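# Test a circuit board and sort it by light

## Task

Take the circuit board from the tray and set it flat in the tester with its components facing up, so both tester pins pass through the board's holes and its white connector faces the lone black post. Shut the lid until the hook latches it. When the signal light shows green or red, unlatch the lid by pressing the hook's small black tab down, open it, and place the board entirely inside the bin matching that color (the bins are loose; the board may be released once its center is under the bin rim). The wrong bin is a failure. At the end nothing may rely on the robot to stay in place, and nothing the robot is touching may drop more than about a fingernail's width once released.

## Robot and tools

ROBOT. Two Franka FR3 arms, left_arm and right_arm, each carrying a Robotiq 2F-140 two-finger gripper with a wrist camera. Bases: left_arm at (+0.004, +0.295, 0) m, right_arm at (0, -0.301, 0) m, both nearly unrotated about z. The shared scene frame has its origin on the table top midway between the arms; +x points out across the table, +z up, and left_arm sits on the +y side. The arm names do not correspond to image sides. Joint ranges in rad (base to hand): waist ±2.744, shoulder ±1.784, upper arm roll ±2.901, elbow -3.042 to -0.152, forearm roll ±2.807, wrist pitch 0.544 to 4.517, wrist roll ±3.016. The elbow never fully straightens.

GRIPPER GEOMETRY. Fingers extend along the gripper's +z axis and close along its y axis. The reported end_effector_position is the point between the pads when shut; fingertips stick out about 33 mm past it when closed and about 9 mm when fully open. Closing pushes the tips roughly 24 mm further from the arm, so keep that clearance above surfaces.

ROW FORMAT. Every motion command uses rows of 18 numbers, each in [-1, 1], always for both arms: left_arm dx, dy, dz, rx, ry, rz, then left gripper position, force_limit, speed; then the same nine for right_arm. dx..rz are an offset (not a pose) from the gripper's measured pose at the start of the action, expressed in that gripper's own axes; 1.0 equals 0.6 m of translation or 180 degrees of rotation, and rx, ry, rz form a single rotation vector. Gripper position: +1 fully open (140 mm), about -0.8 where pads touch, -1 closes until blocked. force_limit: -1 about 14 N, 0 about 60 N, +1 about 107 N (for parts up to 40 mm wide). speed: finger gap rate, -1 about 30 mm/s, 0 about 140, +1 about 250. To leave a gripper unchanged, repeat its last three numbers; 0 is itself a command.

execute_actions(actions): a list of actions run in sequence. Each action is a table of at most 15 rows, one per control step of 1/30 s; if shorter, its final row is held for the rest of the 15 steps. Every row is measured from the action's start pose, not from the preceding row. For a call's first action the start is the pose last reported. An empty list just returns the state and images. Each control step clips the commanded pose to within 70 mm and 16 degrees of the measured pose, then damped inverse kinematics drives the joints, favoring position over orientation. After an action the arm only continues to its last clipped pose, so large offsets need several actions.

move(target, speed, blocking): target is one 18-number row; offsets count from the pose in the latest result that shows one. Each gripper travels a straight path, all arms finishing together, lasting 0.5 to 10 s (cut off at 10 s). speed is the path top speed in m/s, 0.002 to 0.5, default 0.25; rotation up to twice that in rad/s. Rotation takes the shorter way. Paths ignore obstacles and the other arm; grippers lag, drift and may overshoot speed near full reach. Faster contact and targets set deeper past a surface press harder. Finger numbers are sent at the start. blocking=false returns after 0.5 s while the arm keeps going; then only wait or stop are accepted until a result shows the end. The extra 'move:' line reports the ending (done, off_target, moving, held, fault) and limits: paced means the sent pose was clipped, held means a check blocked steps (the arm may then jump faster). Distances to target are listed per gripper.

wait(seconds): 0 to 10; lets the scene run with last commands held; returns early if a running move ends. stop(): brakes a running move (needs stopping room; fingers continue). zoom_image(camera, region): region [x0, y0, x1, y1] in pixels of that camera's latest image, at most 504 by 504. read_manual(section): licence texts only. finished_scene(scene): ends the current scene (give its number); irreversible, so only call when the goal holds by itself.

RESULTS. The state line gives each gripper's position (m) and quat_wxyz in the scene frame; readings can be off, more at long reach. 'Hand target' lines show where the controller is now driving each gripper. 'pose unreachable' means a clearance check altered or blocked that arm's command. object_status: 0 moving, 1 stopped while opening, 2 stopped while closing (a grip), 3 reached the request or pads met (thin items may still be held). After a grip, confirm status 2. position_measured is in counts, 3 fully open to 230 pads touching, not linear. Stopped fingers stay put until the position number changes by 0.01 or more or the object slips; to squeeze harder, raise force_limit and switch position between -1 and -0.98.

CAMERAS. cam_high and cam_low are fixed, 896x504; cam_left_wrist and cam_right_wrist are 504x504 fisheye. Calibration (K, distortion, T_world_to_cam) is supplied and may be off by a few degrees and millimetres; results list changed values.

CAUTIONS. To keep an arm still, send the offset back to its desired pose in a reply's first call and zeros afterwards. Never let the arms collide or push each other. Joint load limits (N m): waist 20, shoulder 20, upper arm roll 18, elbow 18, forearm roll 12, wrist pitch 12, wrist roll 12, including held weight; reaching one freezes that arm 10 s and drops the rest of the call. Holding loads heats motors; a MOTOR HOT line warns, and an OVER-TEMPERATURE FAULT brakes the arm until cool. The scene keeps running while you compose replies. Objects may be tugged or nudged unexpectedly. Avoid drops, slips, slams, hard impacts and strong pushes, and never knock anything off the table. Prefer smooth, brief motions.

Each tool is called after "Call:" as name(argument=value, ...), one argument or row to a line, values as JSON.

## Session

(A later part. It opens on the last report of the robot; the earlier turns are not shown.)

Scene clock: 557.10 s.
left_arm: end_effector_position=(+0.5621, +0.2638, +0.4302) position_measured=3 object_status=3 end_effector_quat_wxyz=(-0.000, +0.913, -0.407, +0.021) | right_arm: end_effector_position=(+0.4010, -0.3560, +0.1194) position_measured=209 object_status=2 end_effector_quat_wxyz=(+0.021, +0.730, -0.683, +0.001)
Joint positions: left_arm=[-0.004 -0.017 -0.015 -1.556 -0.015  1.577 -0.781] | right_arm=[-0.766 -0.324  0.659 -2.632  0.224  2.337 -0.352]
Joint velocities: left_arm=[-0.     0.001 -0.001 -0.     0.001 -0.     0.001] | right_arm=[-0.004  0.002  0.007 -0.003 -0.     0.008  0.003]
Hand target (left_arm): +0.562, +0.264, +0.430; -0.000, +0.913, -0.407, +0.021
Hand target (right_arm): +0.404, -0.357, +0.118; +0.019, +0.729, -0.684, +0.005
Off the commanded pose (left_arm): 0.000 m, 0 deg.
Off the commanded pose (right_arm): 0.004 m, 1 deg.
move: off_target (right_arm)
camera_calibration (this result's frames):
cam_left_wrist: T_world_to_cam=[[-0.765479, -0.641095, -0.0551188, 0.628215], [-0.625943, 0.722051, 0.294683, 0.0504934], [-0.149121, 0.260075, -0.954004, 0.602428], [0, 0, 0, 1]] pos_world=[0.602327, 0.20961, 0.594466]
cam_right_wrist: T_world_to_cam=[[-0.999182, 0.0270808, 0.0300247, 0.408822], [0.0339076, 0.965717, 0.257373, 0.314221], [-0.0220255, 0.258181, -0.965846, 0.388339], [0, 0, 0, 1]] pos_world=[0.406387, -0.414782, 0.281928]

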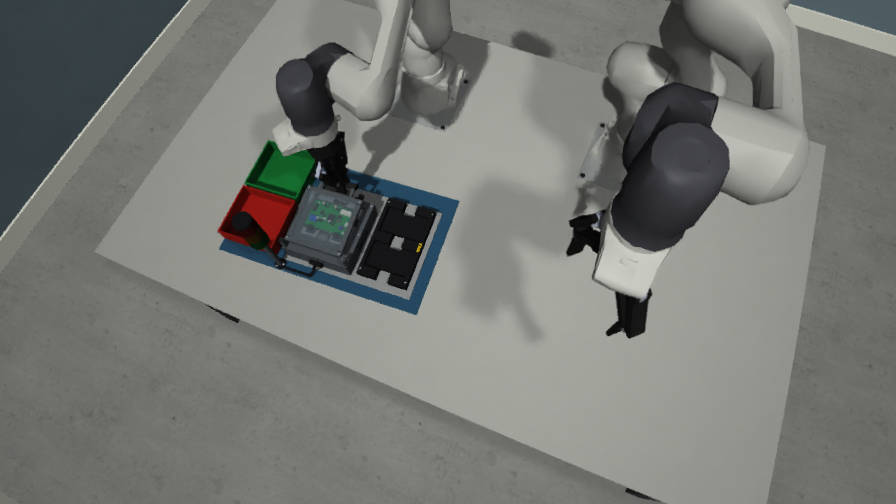

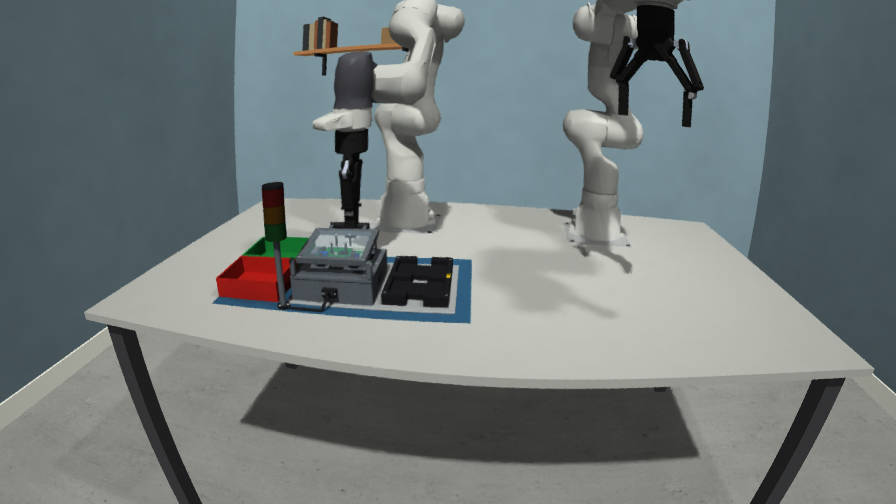

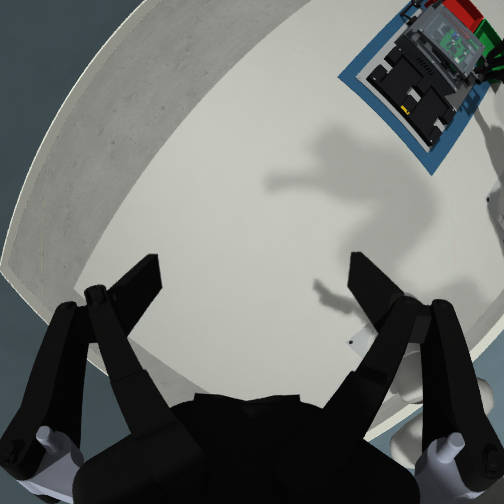

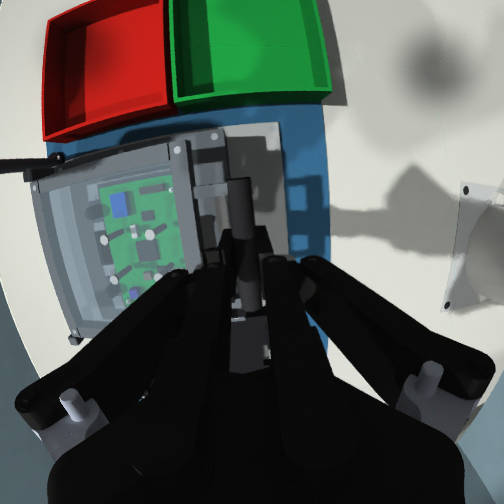

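Call:
move(
  target=[0,0,0,0,0,0,1,0,0, 0,-0.002,0.028,0,0,0,-0.98,-0.2,-0.6],
  speed=0.025,
)

Call:
zoom_image(
  camera="cam_low",
  region=[240,170,420,320],
)

Scene clock: 560.90 s.
left_arm: end_effector_position=(+0.5621, +0.2638, +0.4302) position_measured=3 object_status=3 end_effector_quat_wxyz=(-0.000, +0.913, -0.407, +0.021) | right_arm: end_effector_position=(+0.4000, -0.3561, +0.1051) position_measured=210 object_status=2 end_effector_quat_wxyz=(+0.022, +0.731, -0.682, -0.001)
Joint positions: left_arm=[-0.004 -0.017 -0.015 -1.556 -0.015  1.577 -0.781] | right_arm=[-0.782 -0.288  0.679 -2.643  0.209  2.377 -0.341]
Joint velocities: left_arm=[-0.     0.    -0.     0.    -0.001 -0.    -0.002] | right_arm=[-0.005  0.002  0.008 -0.002 -0.003  0.006  0.008]
Hand target (left_arm): +0.562, +0.264, +0.430; -0.000, +0.913, -0.407, +0.021
Hand target (right_arm): +0.402, -0.356, +0.103; +0.021, +0.730, -0.683, +0.001
Off the commanded pose (left_arm): 0.000 m, 0 deg.
Off the commanded pose (right_arm): 0.003 m, 0 deg.
move: done
camera_calibration (this result's frames):
cam_left_wrist: T_world_to_cam=[[-0.765479, -0.641095, -0.0551188, 0.628215], [-0.625943, 0.722051, 0.294683, 0.0504933], [-0.149121, 0.260075, -0.954004, 0.602428], [0, 0, 0, 1]] pos_world=[0.602327, 0.209611, 0.594466]
cam_right_wrist: T_world_to_cam=[[-0.999069, 0.0246831, 0.0353909, 0.406803], [0.032994, 0.965592, 0.25796, 0.318254], [-0.027806, 0.258887, -0.965507, 0.377112], [0, 0, 0, 1]] pos_world=[0.40641, -0.414974, 0.26761]

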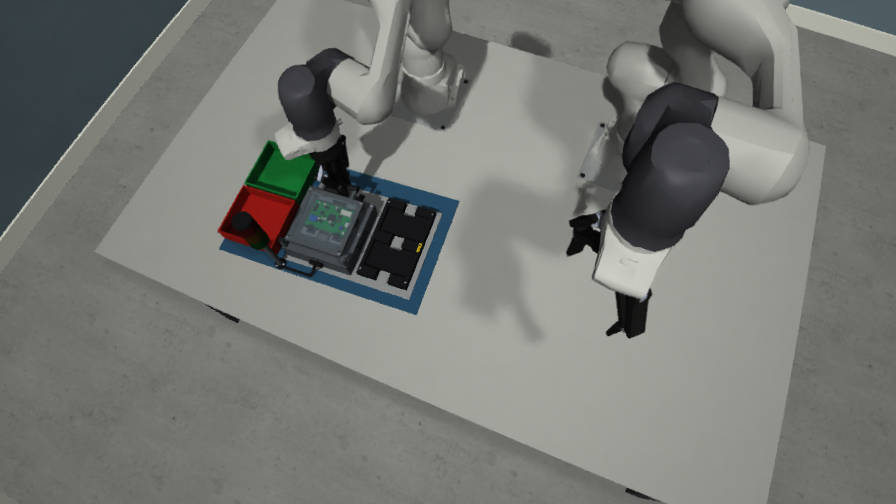

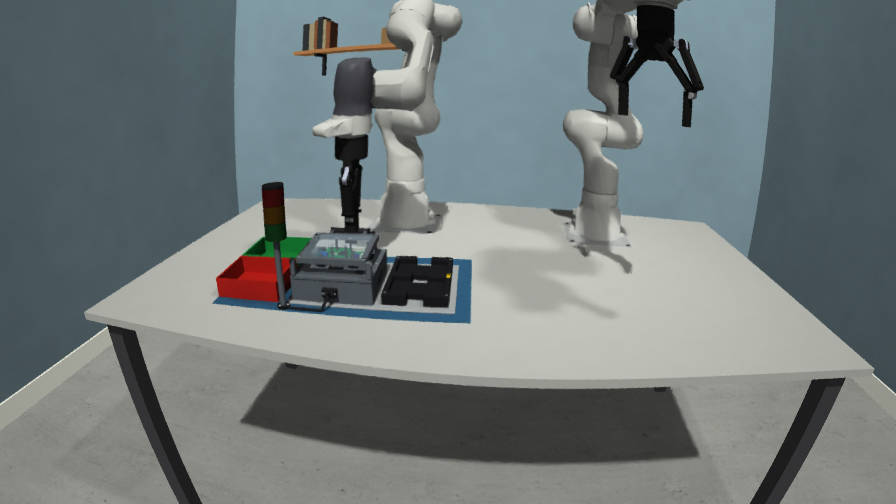

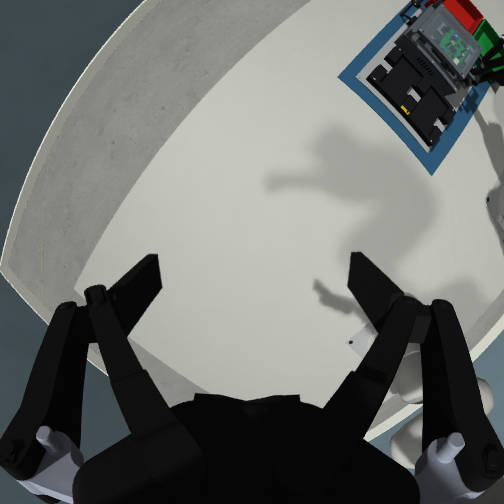

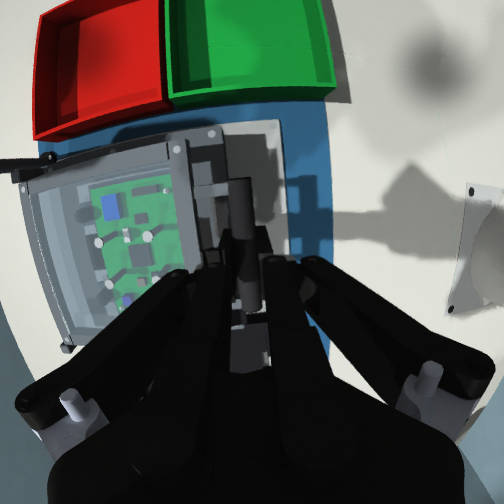

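Region (240, 170, 420, 320) of cam_low's 896x504 image, scaled by 2.800, with more detail than that image has.

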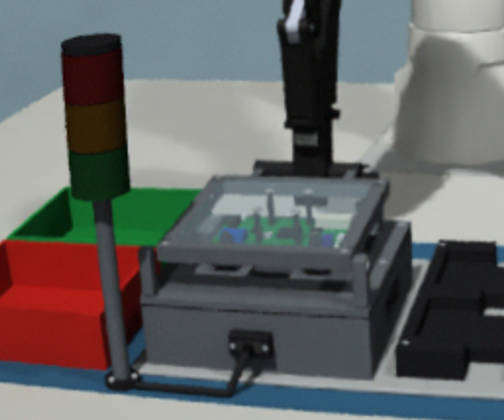

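Call:
move(
  target=[0,0,0,0,0,0,1,0,0, 0,-0.002,0.022,0,0,0,-0.98,-0.2,-0.6],
  speed=0.025,
)

Call:
zoom_image(
  camera="cam_low",
  region=[240,170,420,320],
)

Scene clock: 565.53 s.
left_arm: end_effector_position=(+0.5621, +0.2638, +0.4302) position_measured=3 object_status=3 end_effector_quat_wxyz=(-0.000, +0.913, -0.407, +0.021) | right_arm: end_effector_position=(+0.3999, -0.3562, +0.0976) position_measured=210 object_status=2 end_effector_quat_wxyz=(+0.025, +0.732, -0.681, -0.002)
Joint positions: left_arm=[-0.004 -0.017 -0.015 -1.556 -0.015  1.577 -0.781] | right_arm=[-0.793 -0.266  0.692 -2.646  0.194  2.398 -0.329]
Joint velocities: left_arm=[-0.     0.001  0.     0.    -0.001 -0.001 -0.   ] | right_arm=[-0.002  0.001  0.006  0.001 -0.008 -0.001  0.012]
Hand target (left_arm): +0.562, +0.264, +0.430; -0.000, +0.913, -0.407, +0.021
Hand target (right_arm): +0.401, -0.356, +0.092; +0.022, +0.731, -0.682, -0.001
Off the commanded pose (left_arm): 0.000 m, 0 deg.
Off the commanded pose (right_arm): 0.006 m, 0 deg.
move: off_target (right_arm)
camera_calibration (this result's frames):
cam_left_wrist: T_world_to_cam=[[-0.76548, -0.641095, -0.0551187, 0.628215], [-0.625942, 0.722051, 0.294683, 0.0504932], [-0.149121, 0.260075, -0.954004, 0.602428], [0, 0, 0, 1]] pos_world=[0.602327, 0.20961, 0.594466]
cam_right_wrist: T_world_to_cam=[[-0.998956, 0.0226022, 0.0396913, 0.405738], [0.0320229, 0.966213, 0.255747, 0.321095], [-0.0325698, 0.256752, -0.965929, 0.371036], [0, 0, 0, 1]] pos_world=[0.407117, -0.414681, 0.26017]

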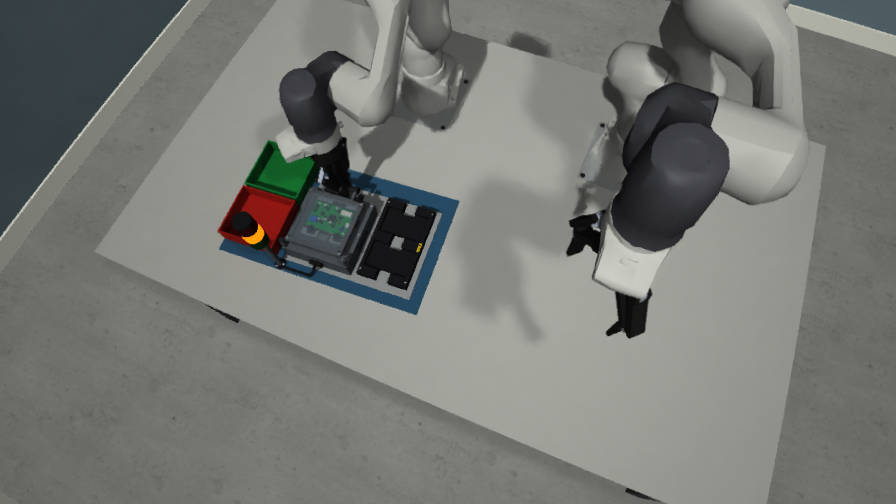

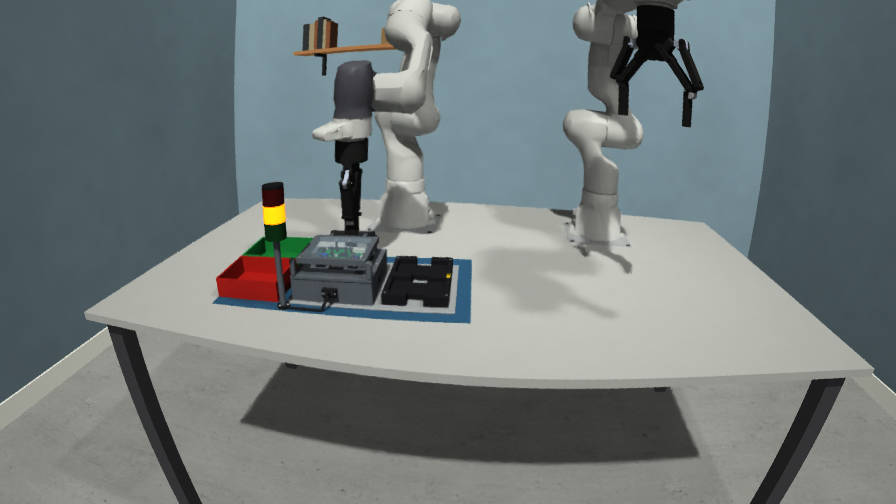

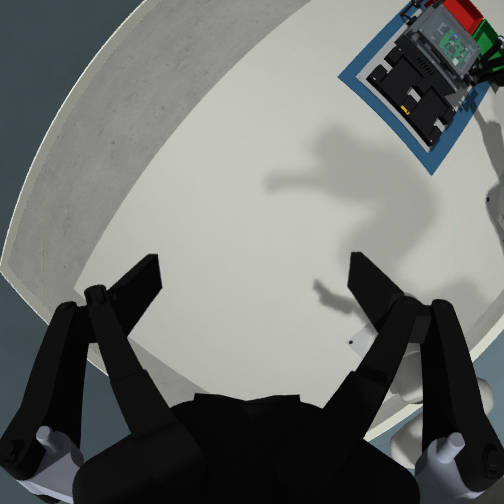

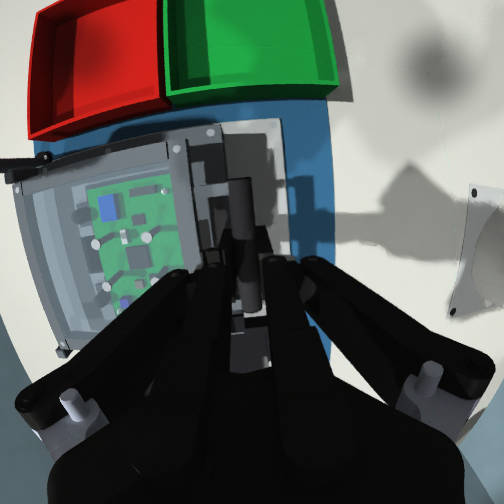

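Region (240, 170, 420, 320) of cam_low's 896x504 image, scaled by 2.800, with more detail than that image has.

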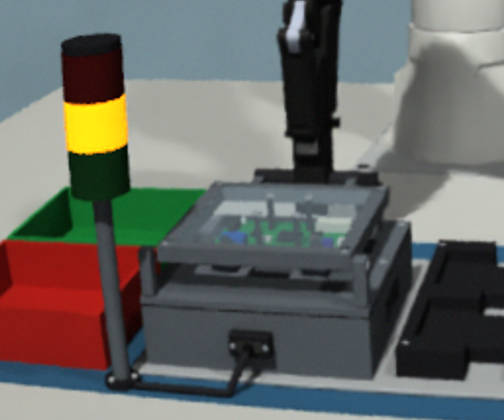

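Call:
execute_actions(
  actions=[
    [[0,0,0,0,0,0,1,0,0, 0,0,0,0,0,0,-0.35,0,0]],
  ],
)

Call:
move(
  target=[0,0,0,0,0,0,1,0,0, 0,0,-0.13,0,0,0,-0.35,0,0],
  speed=0.08,
)

Call:
zoom_image(
  camera="cam_right_wrist",
  region=[120,120,400,400],
)

Call:
zoom_image(
  camera="cam_high",
  region=[260,140,400,280],
)

Scene clock: 575.00 s.
left_arm: end_effector_position=(+0.5621, +0.2638, +0.4302) position_measured=3 object_status=3 end_effector_quat_wxyz=(-0.000, +0.913, -0.407, +0.021) | right_arm: end_effector_position=(+0.3997, -0.3561, +0.0979) position_measured=173 object_status=3 end_effector_quat_wxyz=(+0.025, +0.731, -0.682, -0.002)
Joint positions: left_arm=[-0.004 -0.017 -0.015 -1.556 -0.015  1.577 -0.781] | right_arm=[-0.793 -0.267  0.693 -2.646  0.193  2.396 -0.327]
Joint velocities: left_arm=[-0.    -0.     0.001 -0.    -0.     0.001 -0.   ] | right_arm=[ 0.001 -0.001  0.001 -0.     0.     0.001  0.   ]
Hand target (left_arm): +0.562, +0.264, +0.430; -0.000, +0.913, -0.407, +0.021
Hand target (right_arm): +0.400, -0.356, +0.098; +0.025, +0.732, -0.681, -0.002
Off the commanded pose (left_arm): 0.000 m, 0 deg.
Off the commanded pose (right_arm): 0.000 m, 0 deg.
camera_calibration (this result's frames):
cam_left_wrist: T_world_to_cam=[[-0.765479, -0.641095, -0.0551187, 0.628215], [-0.625943, 0.722051, 0.294683, 0.0504935], [-0.149121, 0.260075, -0.954004, 0.602429], [0, 0, 0, 1]] pos_world=[0.602327, 0.209611, 0.594466]
cam_right_wrist: T_world_to_cam=[[-0.998898, 0.0237038, 0.0404996, 0.405769], [0.0332575, 0.96647, 0.254617, 0.320657], [-0.0331062, 0.255683, -0.966194, 0.371172], [0, 0, 0, 1]] pos_world=[0.406945, -0.414426, 0.260546]

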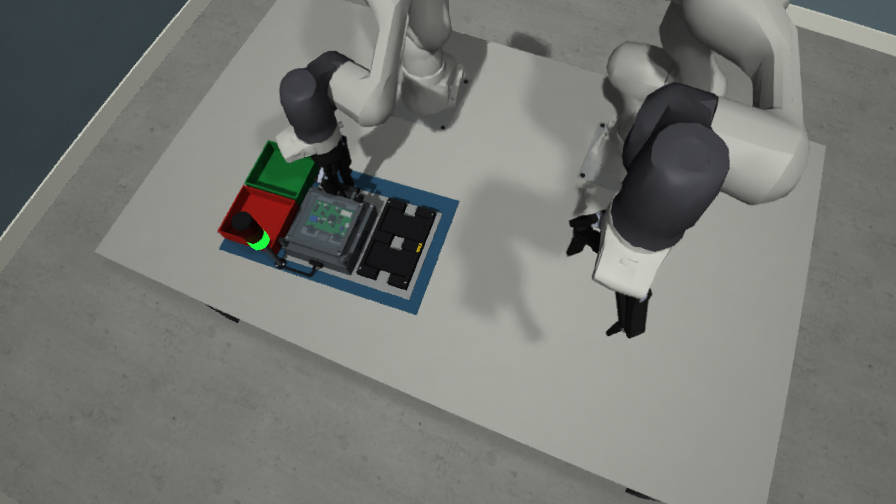

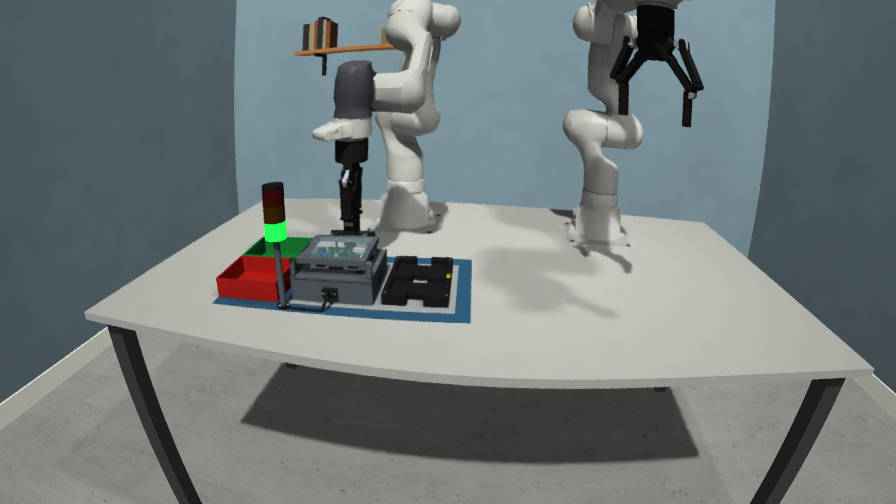

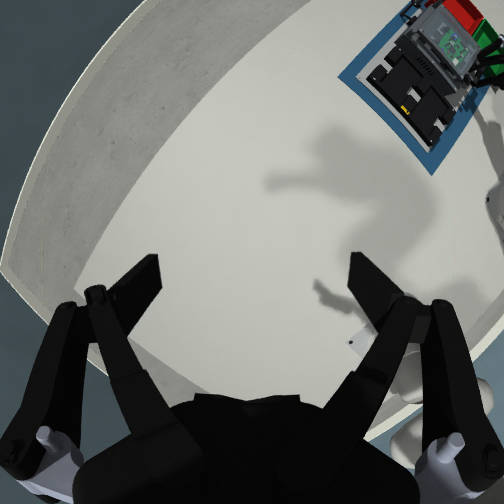

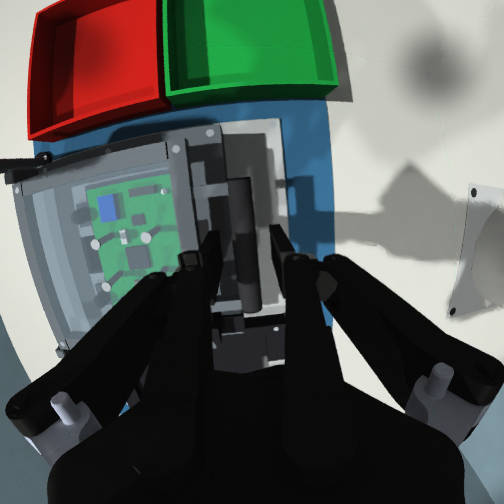

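Scene clock: 576.53 s.
left_arm: end_effector_position=(+0.5621, +0.2638, +0.4302) position_measured=3 object_status=3 end_effector_quat_wxyz=(-0.000, +0.913, -0.407, +0.021) | right_arm: end_effector_position=(+0.4036, -0.3551, +0.1753) position_measured=173 object_status=3 end_effector_quat_wxyz=(+0.024, +0.729, -0.684, +0.000)
Joint positions: left_arm=[-0.004 -0.017 -0.015 -1.556 -0.015  1.577 -0.781] | right_arm=[-0.737 -0.418  0.604 -2.548  0.231  2.158 -0.364]
Joint velocities: left_arm=[ 0.001  0.    -0.     0.001  0.002 -0.001  0.   ] | right_arm=[ 0.002 -0.    -0.002  0.001  0.    -0.011 -0.003]
Hand target (left_arm): +0.562, +0.264, +0.430; -0.000, +0.913, -0.407, +0.021
Hand target (right_arm): +0.403, -0.355, +0.176; +0.025, +0.730, -0.683, -0.001
Off the commanded pose (left_arm): 0.000 m, 0 deg.
Off the commanded pose (right_arm): 0.002 m, 0 deg.
move: done
camera_calibration (this result's frames):
cam_left_wrist: T_world_to_cam=[[-0.76548, -0.641095, -0.0551187, 0.628215], [-0.625942, 0.722051, 0.294683, 0.0504931], [-0.149121, 0.260075, -0.954004, 0.602428], [0, 0, 0, 1]] pos_world=[0.602327, 0.20961, 0.594466]
cam_right_wrist: T_world_to_cam=[[-0.998851, 0.0313142, 0.0362681, 0.409997], [0.0395155, 0.966433, 0.253862, 0.29746], [-0.0271012, 0.255004, -0.96656, 0.443229], [0, 0, 0, 1]] pos_world=[0.409784, -0.413339, 0.338024]

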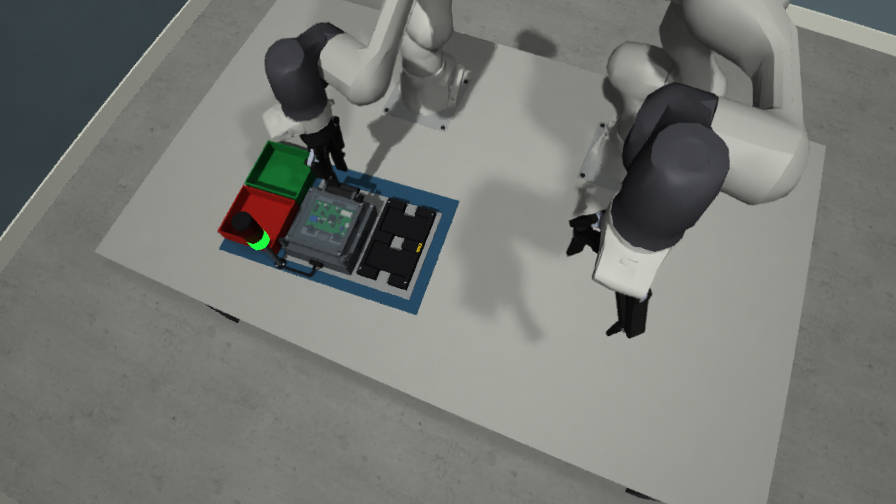

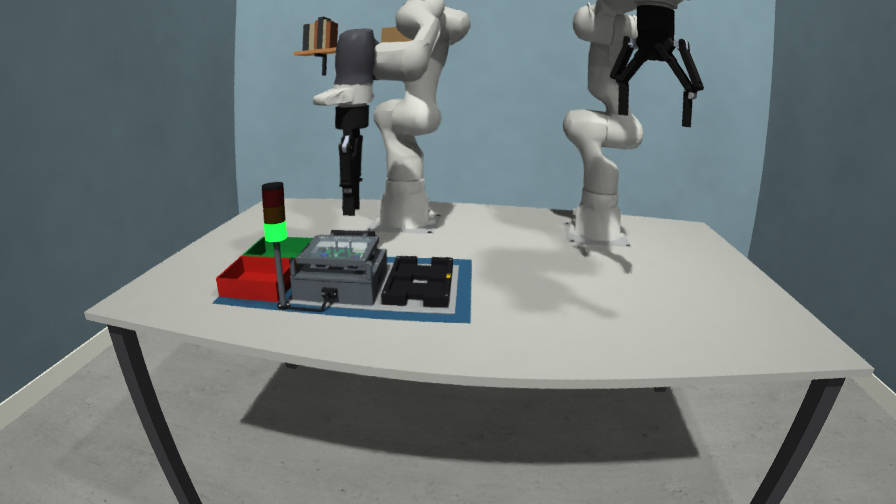

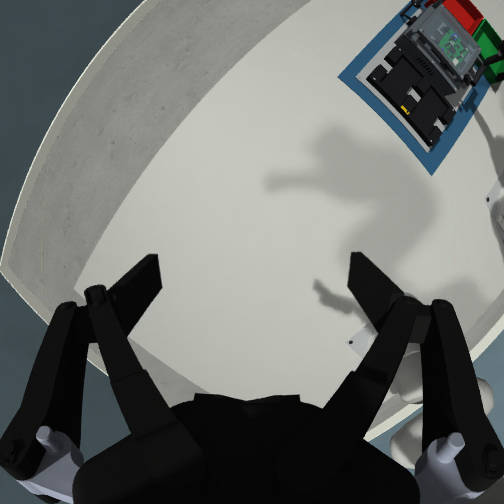

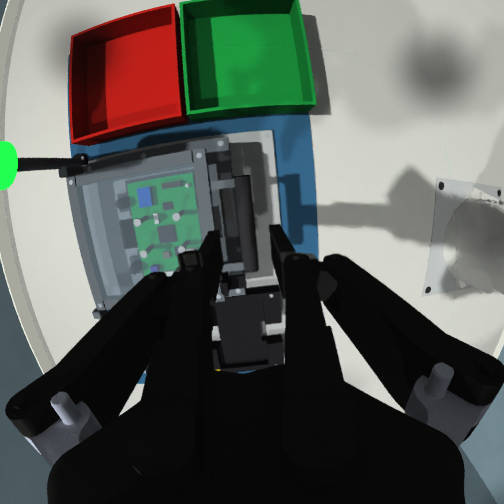

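Region (120, 120, 400, 400) of cam_right_wrist's 504x504 image, scaled by 1.800, with more detail than that image has.

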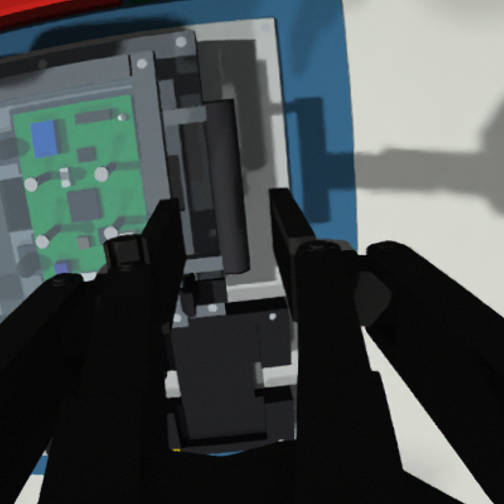

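Region (260, 140, 400, 280) of cam_high's 896x504 image, scaled by 3.600, with more detail than that image has.

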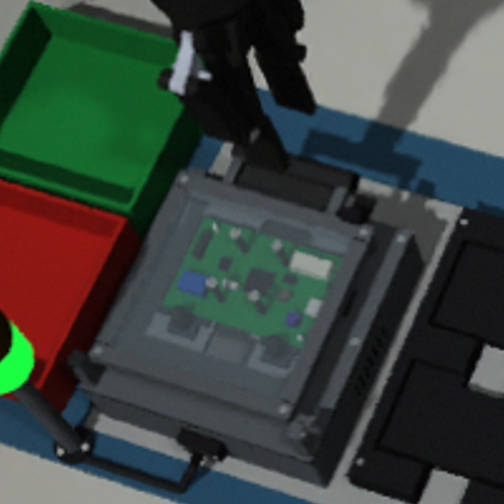

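Call:
zoom_image(
  camera="cam_right_wrist",
  region=[200,240,290,330],
)

Call:
zoom_image(
  camera="cam_high",
  region=[330,175,390,225],
)

Region (200, 240, 290, 330) of cam_right_wrist's 504x504 image, scaled by 5.600, with more detail than that image has.

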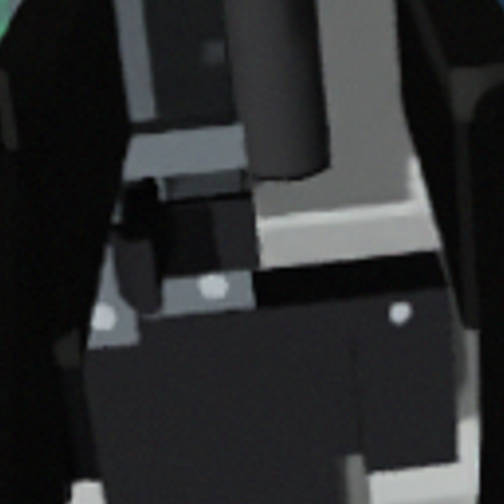

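Region (330, 175, 390, 225) of cam_high's 896x504 image, scaled by 8.400, with more detail than that image has.

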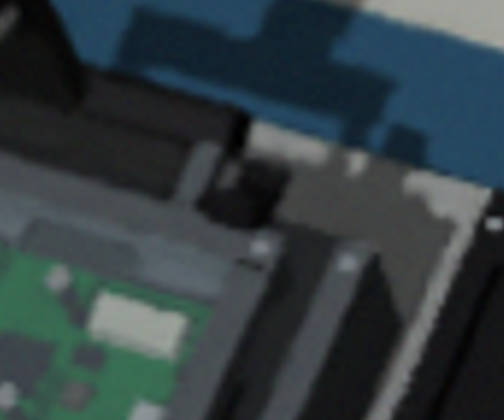

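Call:
move(
  target=[0,0,0,0,0,0,1,0,0, -0.097,-0.010,0.04,0.0075,-0.008,0,-1,0,0],
  speed=0.08,
)

Call:
zoom_image(
  camera="cam_high",
  region=[310,150,400,240],
)

Call:
zoom_image(
  camera="cam_right_wrist",
  region=[160,160,340,340],
)

Scene clock: 601.27 s.
left_arm: end_effector_position=(+0.5621, +0.2638, +0.4302) position_measured=3 object_status=3 end_effector_quat_wxyz=(-0.000, +0.913, -0.407, +0.021) | right_arm: end_effector_position=(+0.4056, -0.2980, +0.1506) position_measured=233 object_status=3 end_effector_quat_wxyz=(+0.008, +0.733, -0.680, -0.001)
Joint positions: left_arm=[-0.004 -0.017 -0.015 -1.556 -0.015  1.577 -0.781] | right_arm=[-0.687 -0.416  0.692 -2.598  0.318  2.232 -0.307]
Joint velocities: left_arm=[-0.001 -0.     0.     0.     0.     0.     0.   ] | right_arm=[-0.006 -0.001  0.005 -0.001  0.008  0.012  0.019]
Hand target (left_arm): +0.562, +0.264, +0.430; -0.000, +0.913, -0.407, +0.021
Hand target (right_arm): +0.407, -0.298, +0.150; +0.007, +0.729, -0.685, +0.000
Off the commanded pose (left_arm): 0.000 m, 0 deg.
Off the commanded pose (right_arm): 0.002 m, 1 deg.
move: done
camera_calibration (this result's frames):
cam_left_wrist: T_world_to_cam=[[-0.765479, -0.641095, -0.0551188, 0.628215], [-0.625943, 0.722051, 0.294683, 0.0504934], [-0.149121, 0.260075, -0.954004, 0.602428], [0, 0, 0, 1]] pos_world=[0.602327, 0.20961, 0.594466]
cam_right_wrist: T_world_to_cam=[[-0.999688, 0.0182311, 0.0170916, 0.410448], [0.0222737, 0.960138, 0.278638, 0.249859], [-0.0113304, 0.278931, -0.960244, 0.40462], [0, 0, 0, 1]] pos_world=[0.409339, -0.360243, 0.311899]

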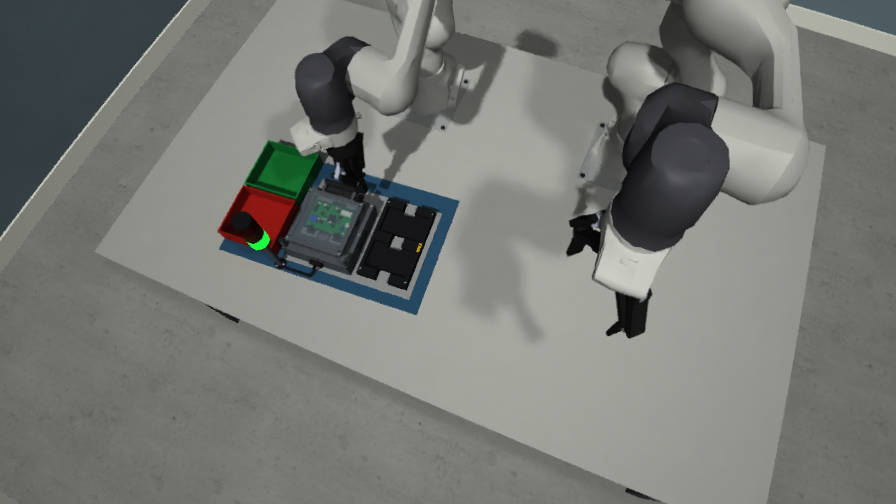

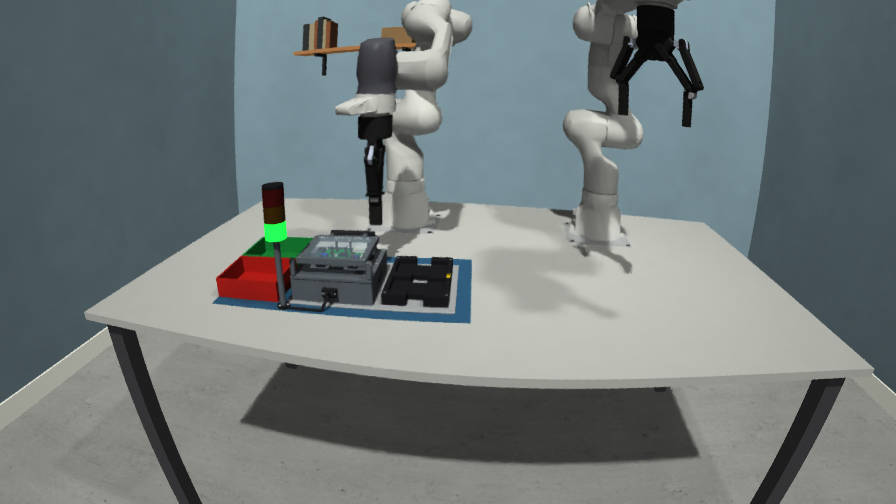

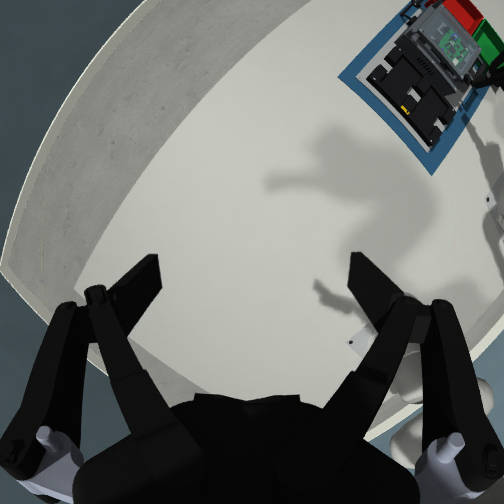

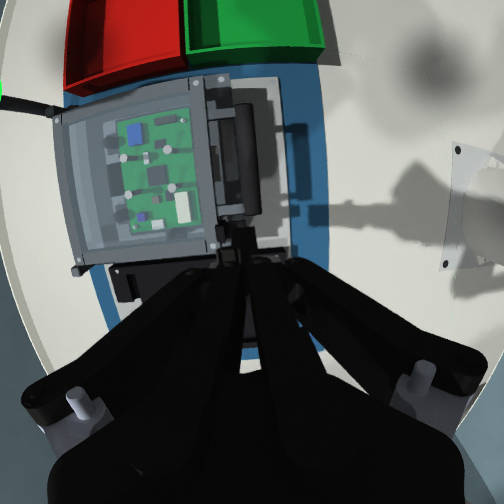

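Region (310, 150, 400, 240) of cam_high's 896x504 image, scaled by 5.600, with more detail than that image has.

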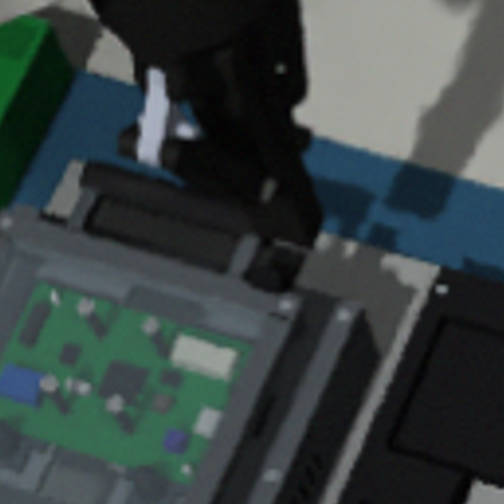

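Region (160, 160, 340, 340) of cam_right_wrist's 504x504 image, scaled by 2.800, with more detail than that image has.

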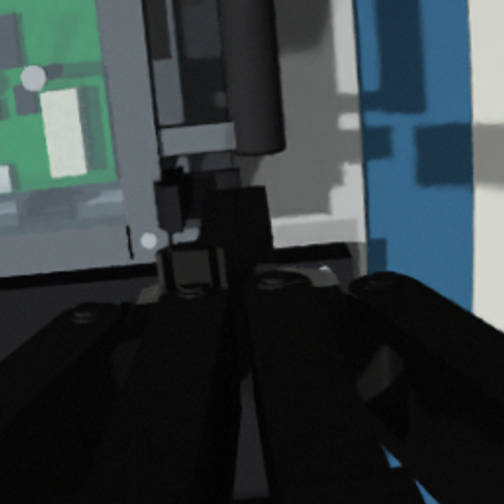

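Call:
move(
  target=[0,0,0,0,0,0,1,0,0, 0,0,0.053,0,0,0,-1,0,0],
  speed=0.04,
)

Call:
zoom_image(
  camera="cam_high",
  region=[310,150,400,240],
)

Call:
zoom_image(
  camera="cam_right_wrist",
  region=[160,160,340,340],
)

Scene clock: 608.00 s.
left_arm: end_effector_position=(+0.5621, +0.2638, +0.4302) position_measured=3 object_status=3 end_effector_quat_wxyz=(-0.000, +0.913, -0.407, +0.021) | right_arm: end_effector_position=(+0.3994, -0.2967, +0.1186) position_measured=233 object_status=3 end_effector_quat_wxyz=(+0.013, +0.735, -0.678, -0.008)
Joint positions: left_arm=[-0.004 -0.017 -0.015 -1.556 -0.015  1.577 -0.781] | right_arm=[-0.708 -0.354  0.734 -2.636  0.31   2.314 -0.297]
Joint velocities: left_arm=[ 0.     0.     0.     0.002 -0.001  0.    -0.001] | right_arm=[-0.007  0.     0.011 -0.001  0.001  0.003  0.005]
Hand target (left_arm): +0.562, +0.264, +0.430; -0.000, +0.913, -0.407, +0.021
Hand target (right_arm): +0.405, -0.298, +0.119; +0.009, +0.734, -0.680, -0.001
Off the commanded pose (left_arm): 0.000 m, 0 deg.
Off the commanded pose (right_arm): 0.006 m, 1 deg.
move: off_target (right_arm)
camera_calibration (this result's frames):
cam_left_wrist: T_world_to_cam=[[-0.765479, -0.641095, -0.0551188, 0.628215], [-0.625943, 0.722051, 0.294683, 0.0504934], [-0.149121, 0.260075, -0.954004, 0.602428], [0, 0, 0, 1]] pos_world=[0.602327, 0.20961, 0.594466]
cam_right_wrist: T_world_to_cam=[[-0.999331, 0.0136454, 0.0339446, 0.401232], [0.0226468, 0.959429, 0.281041, 0.257015], [-0.0287325, 0.281621, -0.959095, 0.381079], [0, 0, 0, 1]] pos_world=[0.406092, -0.359383, 0.27964]

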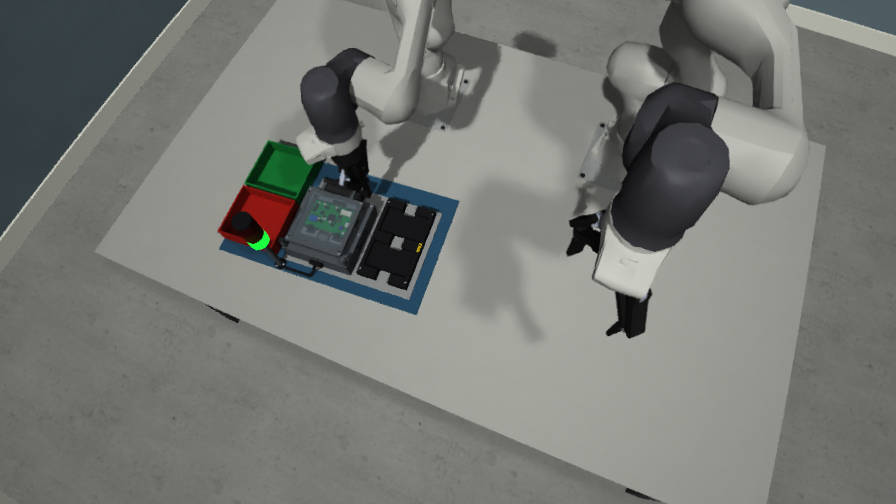

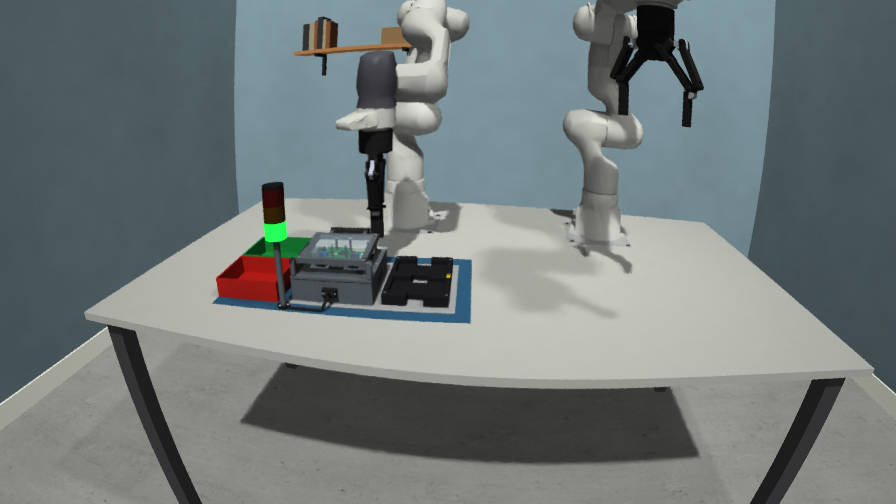

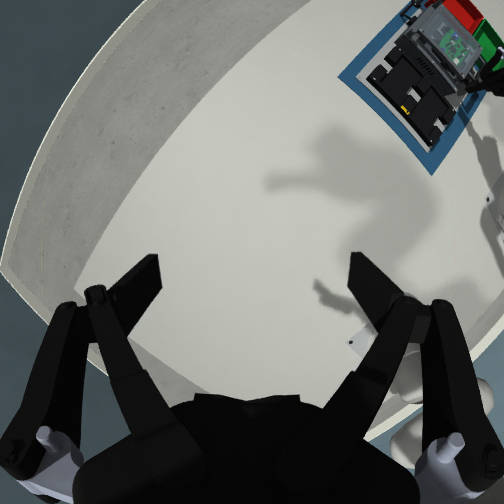

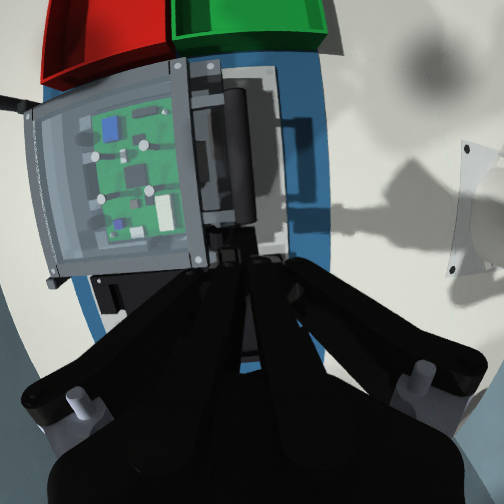

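Region (310, 150, 400, 240) of cam_high's 896x504 image, scaled by 5.600, with more detail than that image has.

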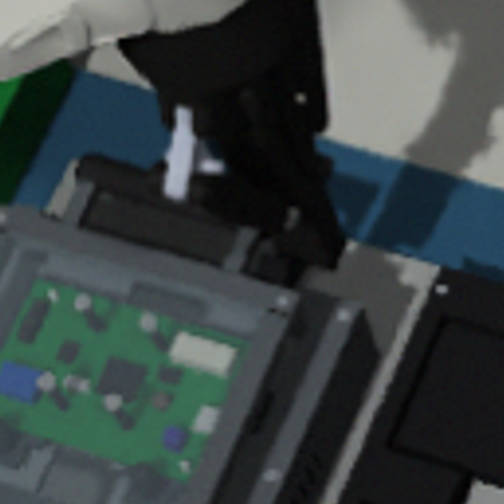

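Region (160, 160, 340, 340) of cam_right_wrist's 504x504 image, scaled by 2.800, with more detail than that image has.

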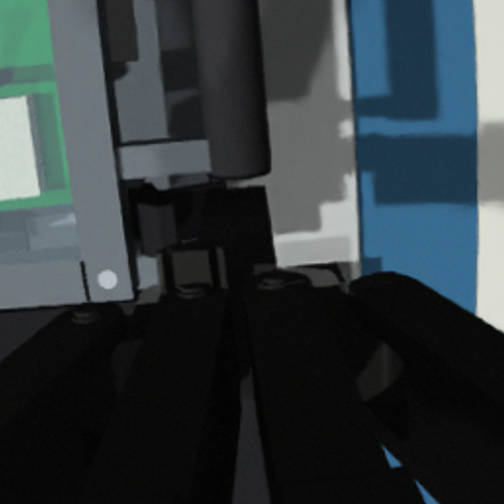

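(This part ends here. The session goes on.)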